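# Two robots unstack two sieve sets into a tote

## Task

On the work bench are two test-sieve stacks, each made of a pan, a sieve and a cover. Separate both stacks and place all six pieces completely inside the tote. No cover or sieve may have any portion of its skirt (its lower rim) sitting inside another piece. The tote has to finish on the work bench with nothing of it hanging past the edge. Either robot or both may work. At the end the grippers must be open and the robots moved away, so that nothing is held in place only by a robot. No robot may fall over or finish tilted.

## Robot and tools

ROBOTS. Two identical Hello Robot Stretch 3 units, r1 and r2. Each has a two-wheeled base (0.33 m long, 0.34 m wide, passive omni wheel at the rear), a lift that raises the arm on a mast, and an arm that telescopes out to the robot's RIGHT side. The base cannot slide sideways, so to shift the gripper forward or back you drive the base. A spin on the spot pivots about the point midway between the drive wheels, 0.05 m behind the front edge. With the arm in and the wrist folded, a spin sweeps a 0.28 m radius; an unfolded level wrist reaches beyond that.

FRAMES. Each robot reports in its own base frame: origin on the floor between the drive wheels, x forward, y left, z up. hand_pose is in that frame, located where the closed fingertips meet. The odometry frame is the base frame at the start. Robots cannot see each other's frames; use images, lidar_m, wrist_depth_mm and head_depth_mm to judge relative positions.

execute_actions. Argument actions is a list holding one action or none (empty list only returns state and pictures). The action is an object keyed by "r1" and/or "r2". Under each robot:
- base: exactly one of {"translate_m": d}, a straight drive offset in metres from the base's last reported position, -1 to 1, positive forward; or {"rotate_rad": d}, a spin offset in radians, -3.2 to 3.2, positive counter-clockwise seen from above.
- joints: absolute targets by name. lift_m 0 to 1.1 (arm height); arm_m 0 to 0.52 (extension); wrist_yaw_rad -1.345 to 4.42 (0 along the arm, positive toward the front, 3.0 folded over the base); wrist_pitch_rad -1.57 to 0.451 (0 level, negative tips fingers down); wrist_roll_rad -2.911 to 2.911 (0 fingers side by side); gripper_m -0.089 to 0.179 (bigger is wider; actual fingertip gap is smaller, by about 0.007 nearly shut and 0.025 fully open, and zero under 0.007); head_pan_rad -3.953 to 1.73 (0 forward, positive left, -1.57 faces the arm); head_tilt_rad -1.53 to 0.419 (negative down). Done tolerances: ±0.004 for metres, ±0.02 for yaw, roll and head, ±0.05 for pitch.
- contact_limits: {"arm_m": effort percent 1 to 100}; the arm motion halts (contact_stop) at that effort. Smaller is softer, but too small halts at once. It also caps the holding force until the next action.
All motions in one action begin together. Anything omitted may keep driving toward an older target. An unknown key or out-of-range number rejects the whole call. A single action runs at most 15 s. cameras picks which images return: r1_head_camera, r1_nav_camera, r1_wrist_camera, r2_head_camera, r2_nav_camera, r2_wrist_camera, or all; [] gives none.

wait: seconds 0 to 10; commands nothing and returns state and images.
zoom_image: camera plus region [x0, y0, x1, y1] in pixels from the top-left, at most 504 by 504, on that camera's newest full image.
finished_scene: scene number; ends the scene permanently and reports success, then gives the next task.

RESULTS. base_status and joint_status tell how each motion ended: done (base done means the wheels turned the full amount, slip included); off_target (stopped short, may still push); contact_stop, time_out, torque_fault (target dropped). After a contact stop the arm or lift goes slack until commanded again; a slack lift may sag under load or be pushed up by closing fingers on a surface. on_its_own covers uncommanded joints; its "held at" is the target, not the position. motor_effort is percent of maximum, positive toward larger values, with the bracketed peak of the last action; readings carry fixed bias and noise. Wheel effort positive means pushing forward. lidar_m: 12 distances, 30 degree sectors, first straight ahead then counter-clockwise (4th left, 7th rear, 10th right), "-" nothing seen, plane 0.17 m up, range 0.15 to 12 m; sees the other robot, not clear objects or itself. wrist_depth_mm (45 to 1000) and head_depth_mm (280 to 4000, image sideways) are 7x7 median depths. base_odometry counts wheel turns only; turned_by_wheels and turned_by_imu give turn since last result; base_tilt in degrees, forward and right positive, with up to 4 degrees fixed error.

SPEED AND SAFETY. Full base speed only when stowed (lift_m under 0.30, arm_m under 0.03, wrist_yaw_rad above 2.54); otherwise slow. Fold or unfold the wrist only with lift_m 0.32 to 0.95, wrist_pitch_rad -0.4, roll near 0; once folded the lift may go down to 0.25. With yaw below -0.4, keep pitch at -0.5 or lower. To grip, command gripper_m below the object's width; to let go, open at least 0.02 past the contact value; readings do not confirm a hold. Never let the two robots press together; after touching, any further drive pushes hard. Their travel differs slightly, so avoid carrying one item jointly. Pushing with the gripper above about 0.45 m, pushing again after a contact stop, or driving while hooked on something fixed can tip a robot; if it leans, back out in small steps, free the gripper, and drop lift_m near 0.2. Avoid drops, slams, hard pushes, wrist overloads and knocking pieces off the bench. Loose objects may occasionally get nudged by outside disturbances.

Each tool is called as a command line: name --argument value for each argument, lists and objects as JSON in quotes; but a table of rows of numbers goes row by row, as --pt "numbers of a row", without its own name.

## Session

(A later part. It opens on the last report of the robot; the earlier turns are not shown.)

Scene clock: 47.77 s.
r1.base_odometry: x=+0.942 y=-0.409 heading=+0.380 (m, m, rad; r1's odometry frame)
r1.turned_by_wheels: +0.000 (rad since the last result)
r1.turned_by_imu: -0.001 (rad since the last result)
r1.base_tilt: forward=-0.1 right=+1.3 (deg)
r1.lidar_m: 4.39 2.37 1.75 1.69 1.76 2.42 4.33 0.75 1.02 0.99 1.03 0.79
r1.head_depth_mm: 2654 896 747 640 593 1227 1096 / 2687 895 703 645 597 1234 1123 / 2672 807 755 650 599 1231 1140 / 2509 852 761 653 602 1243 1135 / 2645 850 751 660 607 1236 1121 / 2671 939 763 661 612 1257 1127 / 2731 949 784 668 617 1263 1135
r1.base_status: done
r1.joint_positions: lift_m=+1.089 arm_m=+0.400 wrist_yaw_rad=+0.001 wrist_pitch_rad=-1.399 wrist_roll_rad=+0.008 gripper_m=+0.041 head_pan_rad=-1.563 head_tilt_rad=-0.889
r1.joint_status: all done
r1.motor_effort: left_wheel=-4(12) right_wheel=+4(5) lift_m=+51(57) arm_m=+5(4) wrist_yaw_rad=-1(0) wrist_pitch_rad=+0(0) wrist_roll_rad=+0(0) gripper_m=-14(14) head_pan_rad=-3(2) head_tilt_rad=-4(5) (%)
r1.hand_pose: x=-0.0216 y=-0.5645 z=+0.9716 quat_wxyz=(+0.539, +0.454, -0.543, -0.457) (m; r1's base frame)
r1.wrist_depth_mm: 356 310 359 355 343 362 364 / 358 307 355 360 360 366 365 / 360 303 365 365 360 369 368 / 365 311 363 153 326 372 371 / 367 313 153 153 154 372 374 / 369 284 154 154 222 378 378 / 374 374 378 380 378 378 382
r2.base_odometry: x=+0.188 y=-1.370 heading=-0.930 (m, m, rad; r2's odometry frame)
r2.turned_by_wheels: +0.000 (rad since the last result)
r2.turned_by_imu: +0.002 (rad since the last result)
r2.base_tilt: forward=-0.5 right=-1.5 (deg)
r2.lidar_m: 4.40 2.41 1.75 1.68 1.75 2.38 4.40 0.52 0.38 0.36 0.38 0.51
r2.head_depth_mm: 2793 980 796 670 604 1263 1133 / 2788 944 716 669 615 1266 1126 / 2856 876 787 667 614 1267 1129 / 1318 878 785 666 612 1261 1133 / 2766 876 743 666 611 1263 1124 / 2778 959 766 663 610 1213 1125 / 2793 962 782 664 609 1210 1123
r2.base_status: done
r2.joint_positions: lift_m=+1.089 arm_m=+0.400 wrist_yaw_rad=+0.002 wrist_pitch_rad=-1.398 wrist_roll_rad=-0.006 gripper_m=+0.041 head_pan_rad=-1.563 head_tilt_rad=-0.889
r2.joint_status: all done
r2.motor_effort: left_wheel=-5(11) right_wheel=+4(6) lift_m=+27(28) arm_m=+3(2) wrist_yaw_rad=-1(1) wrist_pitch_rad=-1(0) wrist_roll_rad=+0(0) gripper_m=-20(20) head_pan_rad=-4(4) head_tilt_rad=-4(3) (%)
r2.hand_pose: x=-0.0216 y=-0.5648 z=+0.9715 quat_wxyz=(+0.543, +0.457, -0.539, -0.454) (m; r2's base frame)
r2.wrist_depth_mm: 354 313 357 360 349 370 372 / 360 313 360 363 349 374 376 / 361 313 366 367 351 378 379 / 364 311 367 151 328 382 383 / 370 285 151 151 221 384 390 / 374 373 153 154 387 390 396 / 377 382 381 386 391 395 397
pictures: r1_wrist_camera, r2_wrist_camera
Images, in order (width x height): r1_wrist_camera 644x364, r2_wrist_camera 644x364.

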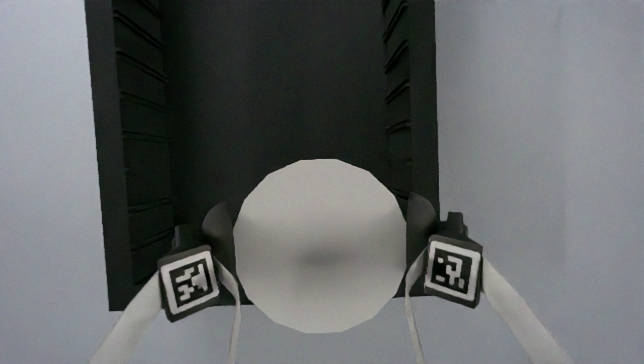

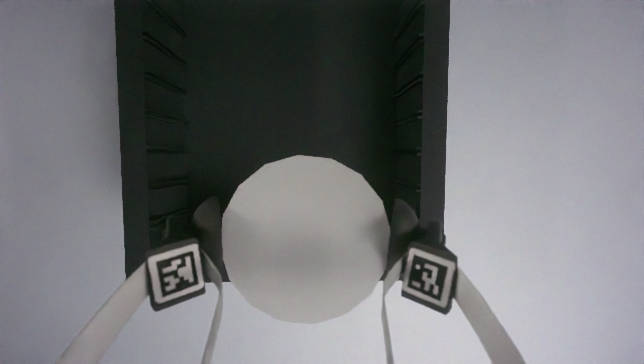

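execute_actions --actions '[{"r1":{"base":{"translate_m":0.04},"joints":{"lift_m":0.906}},"r2":{"base":{"translate_m":0.03},"joints":{"lift_m":0.904,"arm_m":0.415}}}]' --cameras '[]'

execute_actions --actions '[{"r1":{"joints":{"gripper_m":0.12}},"r2":{"joints":{"gripper_m":0.12}}}]' --cameras '[]'

execute_actions --actions '[{"r1":{"joints":{"lift_m":1.01}},"r2":{"joints":{"lift_m":1.01}}}]' --cameras '["r2_wrist_camera","r1_wrist_camera"]'

execute_actions --actions '[{"r1":{"base":{"translate_m":0.47},"joints":{"arm_m":0.323}},"r2":{"base":{"translate_m":0.48},"joints":{"arm_m":0.327}}}]' --cameras '[]'

execute_actions --actions '[{"r1":{"joints":{"lift_m":0.92}},"r2":{"joints":{"lift_m":0.919}}}]' --cameras '["r2_wrist_camera","r1_wrist_camera"]'

execute_actions --actions '[{"r1":{"joints":{"gripper_m":0.04}},"r2":{"joints":{"gripper_m":0.04}}}]' --cameras '[]'

execute_actions --actions '[{"r1":{"joints":{"lift_m":0.95}},"r2":{"joints":{"lift_m":0.95}}}]' --cameras '[]'

execute_actions --actions '[{"r1":{"base":{"translate_m":-0.47},"joints":{"arm_m":0.4,"lift_m":1.03}},"r2":{"base":{"translate_m":-0.48},"joints":{"arm_m":0.415,"lift_m":1.03}}}]' --cameras '["r2_head_camera","r1_head_camera"]'

Scene clock: 57.13 s.
r1.base_odometry: x=+0.979 y=-0.394 heading=+0.380 (m, m, rad; r1's odometry frame)
r1.turned_by_wheels: +0.000 (rad since the last result)
r1.turned_by_imu: -0.001 (rad since the last result)
r1.base_tilt: forward=-0.1 right=+1.3 (deg)
r1.lidar_m: 4.35 2.37 1.76 1.69 1.77 2.42 4.37 0.78 1.02 0.99 1.03 0.76
r1.head_depth_mm: - - 714 640 594 1218 1103 / - 828 661 645 595 1224 1120 / - - 684 648 601 1233 1140 / 2632 866 762 655 603 1237 1133 / 2678 861 714 658 606 1256 1126 / 2669 942 777 662 612 1257 1124 / 2733 950 787 667 617 1257 1131
r1.base_status: done
r1.joint_positions: lift_m=+0.907 arm_m=+0.400 wrist_yaw_rad=+0.001 wrist_pitch_rad=-1.399 wrist_roll_rad=+0.008 gripper_m=+0.041 head_pan_rad=-1.563 head_tilt_rad=-0.889
r1.joint_status: all done
r1.motor_effort: left_wheel=-5(5) right_wheel=+4(9) lift_m=+19(46) arm_m=+5(5) wrist_yaw_rad=+0(0) wrist_pitch_rad=+0(0) wrist_roll_rad=+0(0) gripper_m=-14(14) head_pan_rad=-3(2) head_tilt_rad=-5(4) (%)
r1.hand_pose: x=-0.0216 y=-0.5645 z=+0.7886 quat_wxyz=(+0.539, +0.454, -0.543, -0.457) (m; r1's base frame)
r1.wrist_depth_mm: 162 180 181 181 182 182 142 / 163 181 182 182 184 184 143 / 161 184 183 184 185 186 144 / 157 185 185 152 186 187 145 / 155 186 153 153 154 188 147 / 156 187 155 154 172 189 148 / 153 183 189 169 183 177 149
r2.base_odometry: x=+0.206 y=-1.394 heading=-0.930 (m, m, rad; r2's odometry frame)
r2.turned_by_wheels: +0.000 (rad since the last result)
r2.turned_by_imu: +0.000 (rad since the last result)
r2.base_tilt: forward=-0.6 right=-1.5 (deg)
r2.lidar_m: 4.36 2.40 1.75 1.68 1.75 2.37 4.45 0.52 0.38 0.36 0.38 0.51
r2.head_depth_mm: - - 737 670 603 1262 1125 / - 867 712 669 614 1260 1129 / - 890 786 670 614 1262 1123 / 2750 896 787 667 612 1265 1135 / 2825 905 728 664 611 1261 1123 / 2829 969 785 664 610 1215 1124 / 2853 963 784 662 610 1212 1121
r2.base_status: done
r2.joint_positions: lift_m=+0.905 arm_m=+0.415 wrist_yaw_rad=+0.002 wrist_pitch_rad=-1.399 wrist_roll_rad=-0.006 gripper_m=+0.041 head_pan_rad=-1.563 head_tilt_rad=-0.889
r2.joint_status: all done
r2.motor_effort: left_wheel=-5(7) right_wheel=+4(10) lift_m=+9(22) arm_m=+3(4) wrist_yaw_rad=-1(2) wrist_pitch_rad=+0(1) wrist_roll_rad=+0(0) gripper_m=-19(19) head_pan_rad=-3(4) head_tilt_rad=-3(4) (%)
r2.hand_pose: x=-0.0216 y=-0.5797 z=+0.7867 quat_wxyz=(+0.543, +0.457, -0.539, -0.454) (m; r2's base frame)
r2.wrist_depth_mm: 146 175 176 177 179 181 143 / 144 177 179 180 182 183 143 / 147 178 180 182 183 185 143 / 144 180 182 150 186 187 143 / 144 181 152 152 170 189 143 / 147 180 153 153 189 191 143 / 138 185 187 177 188 177 143
pictures: none
No camera images: the call's "cameras" was empty. Leave "cameras" out to get every camera's image.

Scene clock: 58.43 s.
r1.base_odometry: x=+0.979 y=-0.394 heading=+0.380 (m, m, rad; r1's odometry frame)
r1.turned_by_wheels: +0.000 (rad since the last result)
r1.turned_by_imu: +0.000 (rad since the last result)
r1.base_tilt: forward=+0.0 right=+1.3 (deg)
r1.lidar_m: 4.35 2.36 1.76 1.70 1.75 2.42 4.39 0.78 1.02 0.99 1.03 0.76
r1.head_depth_mm: - - 712 640 591 1216 1101 / - 831 661 644 596 1229 1116 / - - 722 649 600 1239 1135 / 2637 867 762 654 603 1236 1129 / 2713 860 717 662 608 1249 1120 / 2696 939 774 664 610 1254 1137 / 2738 952 783 668 615 1267 1132
r1.base_status: not commanded
r1.joint_positions: lift_m=+0.907 arm_m=+0.400 wrist_yaw_rad=+0.001 wrist_pitch_rad=-1.400 wrist_roll_rad=+0.008 gripper_m=+0.120 head_pan_rad=-1.563 head_tilt_rad=-0.889
r1.joint_status: all done
r1.motor_effort: left_wheel=-5(5) right_wheel=+3(3) lift_m=+19(19) arm_m=+5(5) wrist_yaw_rad=+0(1) wrist_pitch_rad=+0(0) wrist_roll_rad=+0(0) gripper_m=+0(83) head_pan_rad=-2(3) head_tilt_rad=-5(5) (%)
r1.hand_pose: x=-0.0216 y=-0.5644 z=+0.7886 quat_wxyz=(+0.539, +0.454, -0.543, -0.458) (m; r1's base frame)
r1.wrist_depth_mm: 162 181 180 181 183 183 142 / 163 182 182 182 183 184 143 / 162 183 184 185 185 185 144 / 157 185 185 164 186 187 145 / 156 186 175 166 188 188 147 / 156 - 189 167 190 - 148 / 148 185 189 186 183 178 137
r2.base_odometry: x=+0.206 y=-1.394 heading=-0.930 (m, m, rad; r2's odometry frame)
r2.turned_by_wheels: +0.000 (rad since the last result)
r2.turned_by_imu: +0.000 (rad since the last result)
r2.base_tilt: forward=-0.7 right=-1.5 (deg)
r2.lidar_m: 4.37 2.40 1.75 1.69 1.74 2.38 4.43 0.52 0.38 0.36 0.38 0.51
r2.head_depth_mm: - - 740 671 603 1264 1130 / - 864 714 668 616 1269 1130 / - 886 785 669 613 1262 1124 / 2751 896 785 666 612 1262 1133 / 2784 903 730 666 610 1260 1127 / 2804 965 785 664 609 1218 1121 / 2794 962 783 664 609 1208 1119
r2.base_status: not commanded
r2.joint_positions: lift_m=+0.905 arm_m=+0.415 wrist_yaw_rad=+0.002 wrist_pitch_rad=-1.399 wrist_roll_rad=-0.006 gripper_m=+0.120 head_pan_rad=-1.563 head_tilt_rad=-0.889
r2.joint_status: all done
r2.motor_effort: left_wheel=-5(5) right_wheel=+5(4) lift_m=+9(9) arm_m=+3(3) wrist_yaw_rad=-1(1) wrist_pitch_rad=+0(0) wrist_roll_rad=+0(0) gripper_m=+1(86) head_pan_rad=-4(4) head_tilt_rad=-4(3) (%)
r2.hand_pose: x=-0.0216 y=-0.5797 z=+0.7867 quat_wxyz=(+0.543, +0.457, -0.539, -0.454) (m; r2's base frame)
r2.wrist_depth_mm: 146 175 176 177 179 180 142 / 144 177 178 180 181 182 143 / 147 179 180 182 184 185 143 / 144 181 181 162 186 186 143 / 144 181 164 164 188 189 143 / 143 - 186 165 189 186 143 / - 178 188 187 187 177 144
pictures: none
No camera images: the call's "cameras" was empty. Leave "cameras" out to get every camera's image.

Scene clock: 60.23 s.
r1.base_odometry: x=+0.979 y=-0.394 heading=+0.380 (m, m, rad; r1's odometry frame)
r1.turned_by_wheels: +0.000 (rad since the last result)
r1.turned_by_imu: +0.000 (rad since the last result)
r1.base_tilt: forward=+0.0 right=+1.3 (deg)
r1.lidar_m: 4.36 2.36 1.75 1.69 1.76 2.41 4.38 0.78 1.02 0.99 1.02 0.76
r1.head_depth_mm: 2635 896 729 641 591 1217 1104 / 2691 825 661 646 597 1223 1123 / - 866 752 647 599 1232 1130 / 2681 881 761 654 603 1240 1130 / 2689 861 718 659 609 1238 1116 / 2711 942 776 663 611 1253 1129 / 2689 953 787 666 616 1267 1129
r1.base_status: not commanded
r1.joint_positions: lift_m=+1.009 arm_m=+0.400 wrist_yaw_rad=+0.001 wrist_pitch_rad=-1.400 wrist_roll_rad=+0.008 gripper_m=+0.120 head_pan_rad=-1.563 head_tilt_rad=-0.889
r1.joint_status: all done
r1.motor_effort: left_wheel=-5(5) right_wheel=+3(4) lift_m=+49(47) arm_m=+5(5) wrist_yaw_rad=-1(0) wrist_pitch_rad=+0(0) wrist_roll_rad=+0(0) gripper_m=+0(0) head_pan_rad=-2(2) head_tilt_rad=-6(5) (%)
r1.hand_pose: x=-0.0216 y=-0.5644 z=+0.8916 quat_wxyz=(+0.539, +0.454, -0.543, -0.458) (m; r1's base frame)
r1.wrist_depth_mm: 279 231 281 279 284 208 286 / 280 228 282 284 284 211 286 / 286 225 284 284 284 214 288 / 287 224 288 266 288 214 292 / 289 204 289 268 288 207 296 / 292 - 267 264 253 - 299 / 293 207 207 208 209 211 301
r2.base_odometry: x=+0.206 y=-1.394 heading=-0.930 (m, m, rad; r2's odometry frame)
r2.turned_by_wheels: +0.000 (rad since the last result)
r2.turned_by_imu: +0.000 (rad since the last result)
r2.base_tilt: forward=-0.7 right=-1.5 (deg)
r2.lidar_m: 4.37 2.41 1.74 1.69 1.74 2.37 4.45 0.52 0.38 0.36 0.38 0.51
r2.head_depth_mm: 2803 980 796 671 603 1263 1128 / 2835 872 705 668 615 1265 1128 / - 898 787 668 614 1264 1132 / 2760 895 787 666 611 1259 1134 / 2764 905 730 665 611 1262 1122 / 2780 961 785 664 609 1216 1125 / 2792 959 784 663 609 1214 1121
r2.base_status: not commanded
r2.joint_positions: lift_m=+1.009 arm_m=+0.415 wrist_yaw_rad=+0.002 wrist_pitch_rad=-1.399 wrist_roll_rad=-0.006 gripper_m=+0.120 head_pan_rad=-1.563 head_tilt_rad=-0.889
r2.joint_status: all done
r2.motor_effort: left_wheel=-5(5) right_wheel=+4(4) lift_m=+27(27) arm_m=+3(3) wrist_yaw_rad=-1(0) wrist_pitch_rad=+0(0) wrist_roll_rad=+0(0) gripper_m=+0(0) head_pan_rad=-5(4) head_tilt_rad=-4(4) (%)
r2.hand_pose: x=-0.0216 y=-0.5797 z=+0.8915 quat_wxyz=(+0.543, +0.457, -0.539, -0.454) (m; r2's base frame)
r2.wrist_depth_mm: 277 208 279 281 283 211 290 / 279 208 283 284 286 211 295 / 282 208 285 286 289 212 296 / 285 208 288 269 294 226 301 / 287 201 290 271 295 211 304 / 292 - 263 265 255 212 306 / 296 207 209 210 212 214 310
pictures: r1_wrist_camera, r2_wrist_camera
Images, in order (width x height): r1_wrist_camera 644x364, r2_wrist_camera 644x364.

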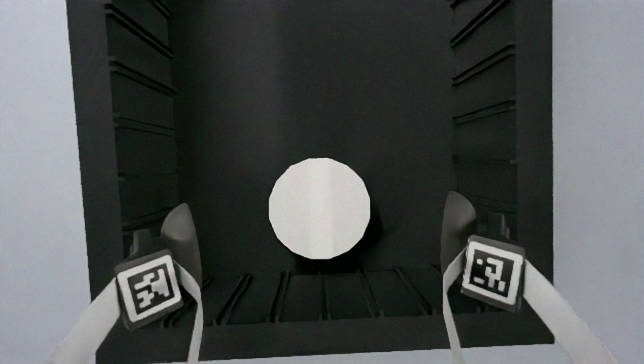

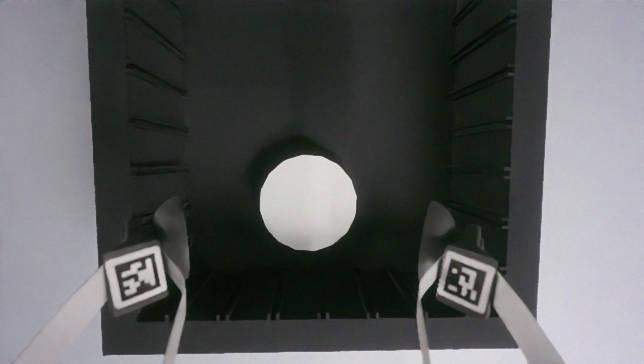

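Scene clock: 66.00 s.
r1.base_odometry: x=+1.416 y=-0.220 heading=+0.380 (m, m, rad; r1's odometry frame)
r1.turned_by_wheels: +0.000 (rad since the last result)
r1.turned_by_imu: +0.000 (rad since the last result)
r1.base_tilt: forward=-0.3 right=+1.2 (deg)
r1.lidar_m: 3.90 2.39 1.74 1.69 1.76 2.42 4.86 1.22 1.03 0.99 0.40 4.04
r1.head_depth_mm: 2612 894 748 641 1304 1217 1096 / 2638 902 743 644 594 1225 1127 / - 862 758 636 601 1232 1131 / 2670 901 746 650 605 1240 1125 / 2705 934 770 660 608 1217 1120 / 2671 937 780 662 611 1218 1130 / 2707 2332 1882 667 618 1269 1132
r1.base_status: done
r1.joint_positions: lift_m=+1.009 arm_m=+0.323 wrist_yaw_rad=+0.001 wrist_pitch_rad=-1.400 wrist_roll_rad=+0.008 gripper_m=+0.120 head_pan_rad=-1.563 head_tilt_rad=-0.889
r1.joint_status: all done
r1.motor_effort: left_wheel=-5(6) right_wheel=+4(8) lift_m=+50(49) arm_m=-4(4) wrist_yaw_rad=-1(0) wrist_pitch_rad=+0(0) wrist_roll_rad=+0(0) gripper_m=+1(0) head_pan_rad=-3(3) head_tilt_rad=-4(5) (%)
r1.hand_pose: x=-0.0216 y=-0.4883 z=+0.8916 quat_wxyz=(+0.539, +0.454, -0.543, -0.458) (m; r1's base frame)
r1.wrist_depth_mm: 280 280 280 282 285 284 284 / 285 284 284 283 287 287 287 / 286 285 289 286 289 289 289 / 287 289 289 258 291 290 292 / 290 290 292 258 291 293 295 / 291 - 294 292 293 - 300 / 296 296 298 298 299 299 299
r2.base_odometry: x=+0.492 y=-1.778 heading=-0.930 (m, m, rad; r2's odometry frame)
r2.turned_by_wheels: +0.000 (rad since the last result)
r2.turned_by_imu: +0.000 (rad since the last result)
r2.base_tilt: forward=-0.5 right=-1.5 (deg)
r2.lidar_m: 3.85 2.41 1.76 1.69 1.75 2.37 4.90 0.52 0.38 0.36 0.37 4.06
r2.head_depth_mm: 2788 978 795 670 604 1267 1130 / 2817 972 795 668 602 1270 1128 / - - 790 652 600 1264 1127 / 2787 951 787 653 612 1264 1133 / 2792 968 788 667 611 1262 1126 / 2791 995 787 666 610 1050 1120 / 2812 2377 1940 664 607 1246 1120
r2.base_status: done
r2.joint_positions: lift_m=+1.009 arm_m=+0.327 wrist_yaw_rad=+0.002 wrist_pitch_rad=-1.399 wrist_roll_rad=-0.006 gripper_m=+0.120 head_pan_rad=-1.563 head_tilt_rad=-0.889
r2.joint_status: all done
r2.motor_effort: left_wheel=-5(7) right_wheel=+4(11) lift_m=+26(27) arm_m=-2(1) wrist_yaw_rad=+0(1) wrist_pitch_rad=+0(0) wrist_roll_rad=+0(0) gripper_m=+0(1) head_pan_rad=-4(4) head_tilt_rad=-4(3) (%)
r2.hand_pose: x=-0.0216 y=-0.4924 z=+0.8915 quat_wxyz=(+0.543, +0.457, -0.539, -0.454) (m; r2's base frame)
r2.wrist_depth_mm: 277 279 282 284 286 289 292 / 281 282 285 286 290 292 295 / 282 285 288 291 291 296 298 / 286 288 291 259 295 298 300 / 289 290 295 261 299 303 302 / 293 - 297 300 302 307 309 / 297 298 300 303 306 311 311
pictures: none
No camera images: the call's "cameras" was empty. Leave "cameras" out to get every camera's image.

Scene clock: 67.67 s.
r1.base_odometry: x=+1.416 y=-0.220 heading=+0.380 (m, m, rad; r1's odometry frame)
r1.turned_by_wheels: +0.000 (rad since the last result)
r1.turned_by_imu: +0.000 (rad since the last result)
r1.base_tilt: forward=+0.0 right=+1.3 (deg)
r1.lidar_m: 3.88 2.39 1.74 1.69 1.76 2.42 4.85 1.22 1.03 0.99 0.40 4.06
r1.head_depth_mm: - 869 744 641 1292 1216 1097 / - 856 763 643 597 1226 1121 / - - 739 638 599 1233 1130 / 2697 921 764 641 603 1243 1129 / 2674 926 772 659 607 1224 1120 / 2703 942 777 661 611 1210 1135 / 2715 2335 1881 667 616 1261 1135
r1.base_status: not commanded
r1.joint_positions: lift_m=+0.921 arm_m=+0.323 wrist_yaw_rad=+0.001 wrist_pitch_rad=-1.400 wrist_roll_rad=+0.008 gripper_m=+0.120 head_pan_rad=-1.563 head_tilt_rad=-0.889
r1.joint_status: all done
r1.motor_effort: left_wheel=-5(5) right_wheel=+4(4) lift_m=+18(45) arm_m=-4(4) wrist_yaw_rad=+1(0) wrist_pitch_rad=+0(0) wrist_roll_rad=+0(0) gripper_m=+1(0) head_pan_rad=-1(2) head_tilt_rad=-4(4) (%)
r1.hand_pose: x=-0.0216 y=-0.4883 z=+0.8027 quat_wxyz=(+0.539, +0.454, -0.543, -0.458) (m; r1's base frame)
r1.wrist_depth_mm: 196 196 197 196 198 199 199 / 197 198 198 199 199 201 201 / 200 199 200 201 202 203 203 / 201 201 202 169 202 204 204 / 204 202 171 170 171 206 207 / 204 - 188 172 207 - 208 / 205 208 207 170 208 208 210
r2.base_odometry: x=+0.492 y=-1.778 heading=-0.930 (m, m, rad; r2's odometry frame)
r2.turned_by_wheels: +0.000 (rad since the last result)
r2.turned_by_imu: +0.000 (rad since the last result)
r2.base_tilt: forward=-0.6 right=-1.3 (deg)
r2.lidar_m: 3.88 2.41 1.75 1.69 1.75 2.38 4.91 0.52 0.37 0.36 0.37 4.03
r2.head_depth_mm: - 920 775 670 603 1267 1135 / - 901 794 668 603 1262 1127 / - - 772 653 602 1266 1125 / 2785 985 771 653 612 1260 1137 / 2785 969 789 665 611 1262 1120 / 2799 992 787 664 610 1049 1123 / 2804 2391 1933 662 607 1256 1119
r2.base_status: not commanded
r2.joint_positions: lift_m=+0.920 arm_m=+0.327 wrist_yaw_rad=+0.002 wrist_pitch_rad=-1.399 wrist_roll_rad=-0.006 gripper_m=+0.120 head_pan_rad=-1.563 head_tilt_rad=-0.889
r2.joint_status: all done
r2.motor_effort: left_wheel=-5(5) right_wheel=+4(4) lift_m=+8(24) arm_m=-2(2) wrist_yaw_rad=-1(1) wrist_pitch_rad=+0(0) wrist_roll_rad=+0(0) gripper_m=-1(0) head_pan_rad=-4(4) head_tilt_rad=-4(4) (%)
r2.hand_pose: x=-0.0216 y=-0.4924 z=+0.8018 quat_wxyz=(+0.543, +0.457, -0.539, -0.454) (m; r2's base frame)
r2.wrist_depth_mm: 191 192 193 196 197 198 201 / 193 194 196 198 199 200 202 / 195 196 198 201 201 203 205 / 196 199 200 168 203 206 208 / 200 200 169 169 204 208 210 / 201 - 171 171 209 210 212 / 203 206 207 209 211 213 214
pictures: r1_wrist_camera, r2_wrist_camera
Images, in order (width x height): r1_wrist_camera 644x364, r2_wrist_camera 644x364.

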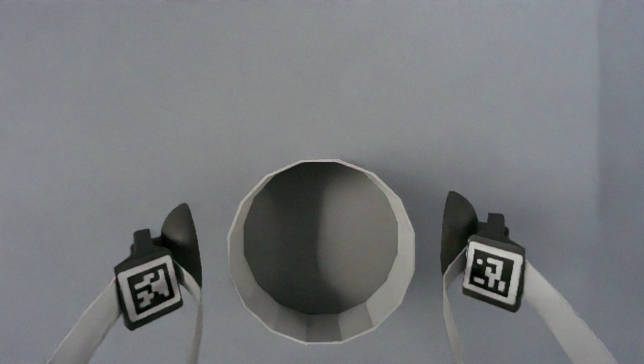

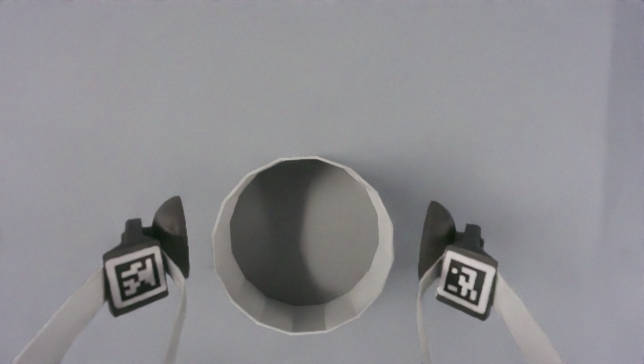

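Scene clock: 68.97 s.
r1.base_odometry: x=+1.416 y=-0.220 heading=+0.380 (m, m, rad; r1's odometry frame)
r1.turned_by_wheels: +0.000 (rad since the last result)
r1.turned_by_imu: +0.000 (rad since the last result)
r1.base_tilt: forward=-0.2 right=+1.1 (deg)
r1.lidar_m: 3.89 2.39 1.74 1.69 1.76 2.41 4.84 1.23 1.03 0.99 0.40 4.04
r1.head_depth_mm: - 875 744 639 1305 1224 1098 / - 857 753 643 596 1222 1125 / - - 739 637 598 1226 1139 / 2698 921 760 643 603 1241 1132 / 2701 930 773 659 608 1222 1124 / 2686 937 778 663 613 1217 1129 / 2762 2319 1856 670 615 1260 1128
r1.base_status: not commanded
r1.joint_positions: lift_m=+0.921 arm_m=+0.323 wrist_yaw_rad=+0.001 wrist_pitch_rad=-1.400 wrist_roll_rad=+0.008 gripper_m=+0.041 head_pan_rad=-1.563 head_tilt_rad=-0.889
r1.joint_status: all done
r1.motor_effort: left_wheel=-5(4) right_wheel=+4(4) lift_m=+19(19) arm_m=-4(4) wrist_yaw_rad=+1(0) wrist_pitch_rad=+0(0) wrist_roll_rad=+0(0) gripper_m=-15(91) head_pan_rad=-3(2) head_tilt_rad=-5(5) (%)
r1.hand_pose: x=-0.0216 y=-0.4883 z=+0.8026 quat_wxyz=(+0.539, +0.454, -0.543, -0.458) (m; r1's base frame)
r1.wrist_depth_mm: 195 196 197 197 198 199 200 / 197 199 198 199 200 201 200 / 199 199 201 201 200 202 203 / 200 201 200 165 202 204 205 / 202 202 167 167 166 205 206 / 205 204 167 168 167 208 208 / 205 206 207 160 208 209 209
r2.base_odometry: x=+0.492 y=-1.778 heading=-0.930 (m, m, rad; r2's odometry frame)
r2.turned_by_wheels: +0.000 (rad since the last result)
r2.turned_by_imu: +0.000 (rad since the last result)
r2.base_tilt: forward=-0.7 right=-1.6 (deg)
r2.lidar_m: 3.89 2.42 1.75 1.69 1.75 2.38 4.90 0.52 0.38 0.36 0.37 4.05
r2.head_depth_mm: - 919 773 673 602 1267 1133 / - 902 793 670 601 1269 1131 / - - 770 646 601 1268 1128 / 2775 986 769 649 611 1267 1130 / 2795 965 789 665 610 1259 1126 / 2791 992 785 665 609 1052 1124 / 2799 2385 1939 662 608 1254 1117
r2.base_status: not commanded
r2.joint_positions: lift_m=+0.920 arm_m=+0.327 wrist_yaw_rad=+0.002 wrist_pitch_rad=-1.399 wrist_roll_rad=-0.006 gripper_m=+0.041 head_pan_rad=-1.563 head_tilt_rad=-0.889
r2.joint_status: all done
r2.motor_effort: left_wheel=-5(5) right_wheel=+4(4) lift_m=+9(9) arm_m=-2(2) wrist_yaw_rad=-1(1) wrist_pitch_rad=+0(0) wrist_roll_rad=+0(0) gripper_m=-20(96) head_pan_rad=-4(3) head_tilt_rad=-4(4) (%)
r2.hand_pose: x=-0.0216 y=-0.4924 z=+0.8017 quat_wxyz=(+0.543, +0.457, -0.539, -0.454) (m; r2's base frame)
r2.wrist_depth_mm: 190 191 194 195 197 199 201 / 193 194 196 197 198 200 202 / 194 196 198 199 201 203 205 / 198 198 200 164 204 206 207 / 199 201 163 164 166 207 209 / 201 202 165 166 208 211 212 / 204 206 206 209 210 213 216
pictures: none
No camera images: the call's "cameras" was empty. Leave "cameras" out to get every camera's image.

Scene clock: 70.03 s.
r1.base_odometry: x=+1.416 y=-0.220 heading=+0.380 (m, m, rad; r1's odometry frame)
r1.turned_by_wheels: +0.000 (rad since the last result)
r1.turned_by_imu: +0.000 (rad since the last result)
r1.base_tilt: forward=-0.2 right=+1.3 (deg)
r1.lidar_m: 3.88 2.39 1.74 1.69 1.76 2.41 4.85 1.22 1.03 0.99 0.40 4.04
r1.head_depth_mm: - 893 746 640 1300 1226 1097 / - 878 753 645 595 1229 1120 / - - 646 635 600 1237 1132 / 2699 921 766 651 604 1239 1127 / 2693 931 771 658 608 1230 1122 / 2714 940 779 662 610 1214 1123 / 2728 2312 1857 667 616 1260 1125
r1.base_status: not commanded
r1.joint_positions: lift_m=+0.949 arm_m=+0.323 wrist_yaw_rad=+0.001 wrist_pitch_rad=-1.400 wrist_roll_rad=+0.008 gripper_m=+0.041 head_pan_rad=-1.563 head_tilt_rad=-0.889
r1.joint_status: all done
r1.motor_effort: left_wheel=-5(5) right_wheel=+3(4) lift_m=+51(49) arm_m=-4(4) wrist_yaw_rad=+0(1) wrist_pitch_rad=+0(0) wrist_roll_rad=+0(0) gripper_m=-15(15) head_pan_rad=-1(3) head_tilt_rad=-5(4) (%)
r1.hand_pose: x=-0.0216 y=-0.4882 z=+0.8315 quat_wxyz=(+0.539, +0.454, -0.543, -0.458) (m; r1's base frame)
r1.wrist_depth_mm: 223 224 225 224 226 227 227 / 224 227 225 228 228 229 231 / 228 227 227 229 230 230 232 / 229 228 229 166 231 233 234 / 230 232 166 166 167 234 235 / 235 232 168 168 168 236 237 / 235 236 236 161 238 238 239
r2.base_odometry: x=+0.492 y=-1.778 heading=-0.930 (m, m, rad; r2's odometry frame)
r2.turned_by_wheels: +0.000 (rad since the last result)
r2.turned_by_imu: +0.000 (rad since the last result)
r2.base_tilt: forward=-0.5 right=-1.5 (deg)
r2.lidar_m: 3.89 2.41 1.75 1.69 1.75 2.37 4.92 0.52 0.38 0.36 0.37 4.06
r2.head_depth_mm: - 973 795 671 603 1268 1130 / - 930 793 670 602 1264 1131 / - - 771 653 600 1259 1124 / 2800 972 788 652 612 1268 1130 / 2779 965 788 665 611 1255 1127 / 2812 994 786 664 610 1053 1126 / 2848 2385 1950 663 608 1253 1120
r2.base_status: not commanded
r2.joint_positions: lift_m=+0.949 arm_m=+0.327 wrist_yaw_rad=+0.002 wrist_pitch_rad=-1.399 wrist_roll_rad=-0.006 gripper_m=+0.041 head_pan_rad=-1.563 head_tilt_rad=-0.889
r2.joint_status: all done
r2.motor_effort: left_wheel=-4(5) right_wheel=+4(4) lift_m=+27(28) arm_m=-2(2) wrist_yaw_rad=-1(2) wrist_pitch_rad=+0(1) wrist_roll_rad=+0(0) gripper_m=-21(20) head_pan_rad=-4(4) head_tilt_rad=-4(3) (%)
r2.hand_pose: x=-0.0216 y=-0.4924 z=+0.8315 quat_wxyz=(+0.543, +0.457, -0.539, -0.454) (m; r2's base frame)
r2.wrist_depth_mm: 219 221 223 223 226 228 231 / 221 223 224 226 229 231 233 / 224 226 227 228 232 233 236 / 226 227 229 163 233 236 237 / 229 230 163 164 166 238 241 / 231 232 164 166 239 241 243 / 234 235 238 240 243 244 246
pictures: none
No camera images: the call's "cameras" was empty. Leave "cameras" out to get every camera's image.

Scene clock: 75.77 s.
r1.base_odometry: x=+0.979 y=-0.394 heading=+0.379 (m, m, rad; r1's odometry frame)
r1.turned_by_wheels: +0.000 (rad since the last result)
r1.turned_by_imu: -0.001 (rad since the last result)
r1.base_tilt: forward=-0.1 right=+1.2 (deg)
r1.lidar_m: 4.35 2.36 1.76 1.69 1.76 2.41 4.38 0.78 1.02 0.99 1.03 0.76
r1.head_depth_mm: 2662 894 730 642 591 1223 1103 / 2695 830 661 645 596 1223 1118 / - 868 657 648 600 1230 1133 / 2699 869 748 652 602 1243 1127 / 2670 859 718 659 608 1249 1120 / 2691 943 778 665 613 1252 1130 / 2720 951 785 669 615 1254 1130
r1.base_status: done
r1.joint_positions: lift_m=+1.029 arm_m=+0.400 wrist_yaw_rad=+0.001 wrist_pitch_rad=-1.400 wrist_roll_rad=+0.008 gripper_m=+0.041 head_pan_rad=-1.563 head_tilt_rad=-0.889
r1.joint_status: all done
r1.motor_effort: left_wheel=-4(10) right_wheel=+4(5) lift_m=+51(53) arm_m=+5(6) wrist_yaw_rad=+0(0) wrist_pitch_rad=+0(0) wrist_roll_rad=+0(0) gripper_m=-15(15) head_pan_rad=-2(2) head_tilt_rad=-6(5) (%)
r1.hand_pose: x=-0.0216 y=-0.5644 z=+0.9115 quat_wxyz=(+0.539, +0.454, -0.543, -0.458) (m; r1's base frame)
r1.wrist_depth_mm: 300 230 300 299 299 240 304 / 302 229 299 302 302 243 308 / 303 227 302 306 306 246 308 / 306 241 304 166 310 231 312 / 308 230 167 167 167 230 317 / 309 225 168 169 168 228 322 / 314 313 228 161 318 321 321
r2.base_odometry: x=+0.206 y=-1.394 heading=-0.930 (m, m, rad; r2's odometry frame)
r2.turned_by_wheels: +0.000 (rad since the last result)
r2.turned_by_imu: +0.002 (rad since the last result)
r2.base_tilt: forward=-0.5 right=-1.5 (deg)
r2.lidar_m: 4.36 2.40 1.75 1.68 1.74 2.38 4.43 0.52 0.38 0.36 0.38 0.51
r2.head_depth_mm: 2790 977 796 671 603 1265 1128 / 2766 877 712 669 602 1264 1133 / - 877 735 666 614 1265 1130 / 2733 896 765 667 613 1265 1134 / 2795 906 730 665 611 1264 1124 / 2777 966 786 663 610 1217 1121 / 2833 960 783 662 608 1213 1118
r2.base_status: done
r2.joint_positions: lift_m=+1.029 arm_m=+0.415 wrist_yaw_rad=+0.002 wrist_pitch_rad=-1.399 wrist_roll_rad=-0.006 gripper_m=+0.041 head_pan_rad=-1.563 head_tilt_rad=-0.889
r2.joint_status: all done
r2.motor_effort: left_wheel=-5(11) right_wheel=+5(6) lift_m=+27(28) arm_m=+3(5) wrist_yaw_rad=-1(1) wrist_pitch_rad=+0(0) wrist_roll_rad=+0(0) gripper_m=-19(21) head_pan_rad=-4(4) head_tilt_rad=-4(4) (%)
r2.hand_pose: x=-0.0216 y=-0.5796 z=+0.9115 quat_wxyz=(+0.543, +0.457, -0.539, -0.454) (m; r2's base frame)
r2.wrist_depth_mm: 296 226 297 301 302 244 312 / 298 224 301 304 305 244 315 / 302 236 305 308 309 244 316 / 305 245 299 164 313 243 322 / 310 225 164 165 166 243 325 / 312 314 164 166 231 267 331 / 314 318 320 232 328 330 333
pictures: r1_head_camera (sideways: a quarter turn clockwise sets it upright), r2_head_camera (sideways: a quarter turn clockwise sets it upright)
Images, in order (width x height): r1_head_camera 896x504, r2_head_camera 896x504.

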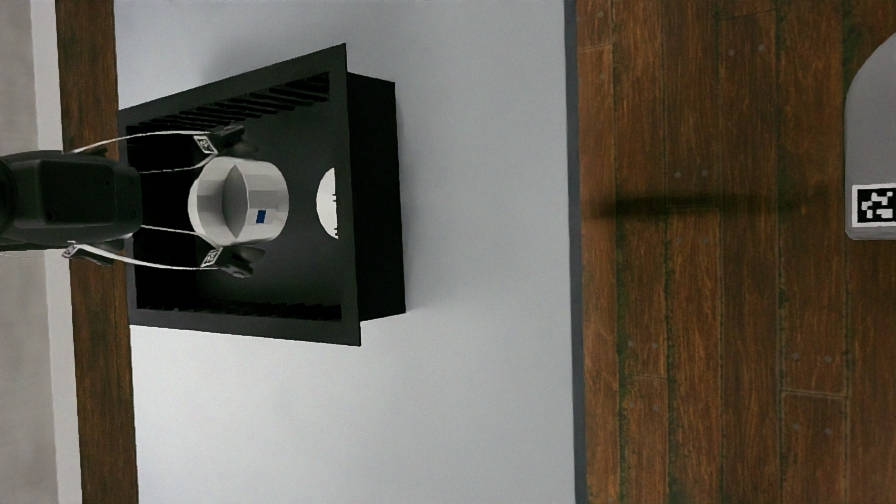

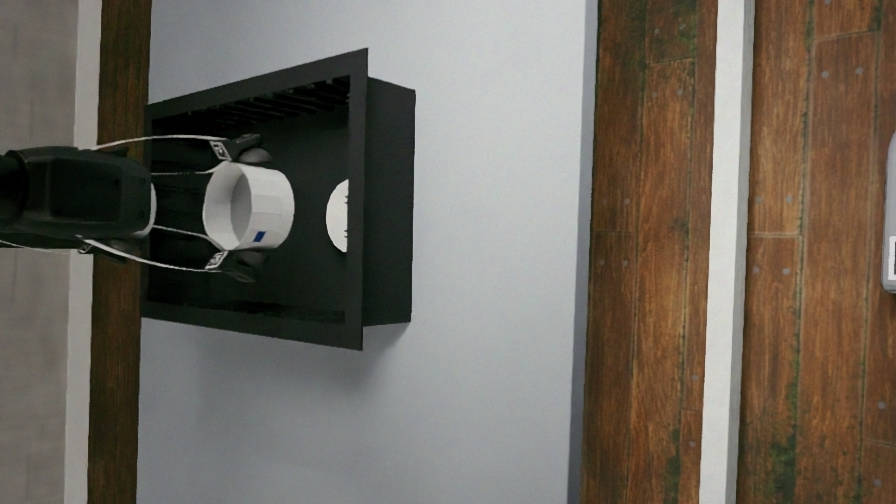

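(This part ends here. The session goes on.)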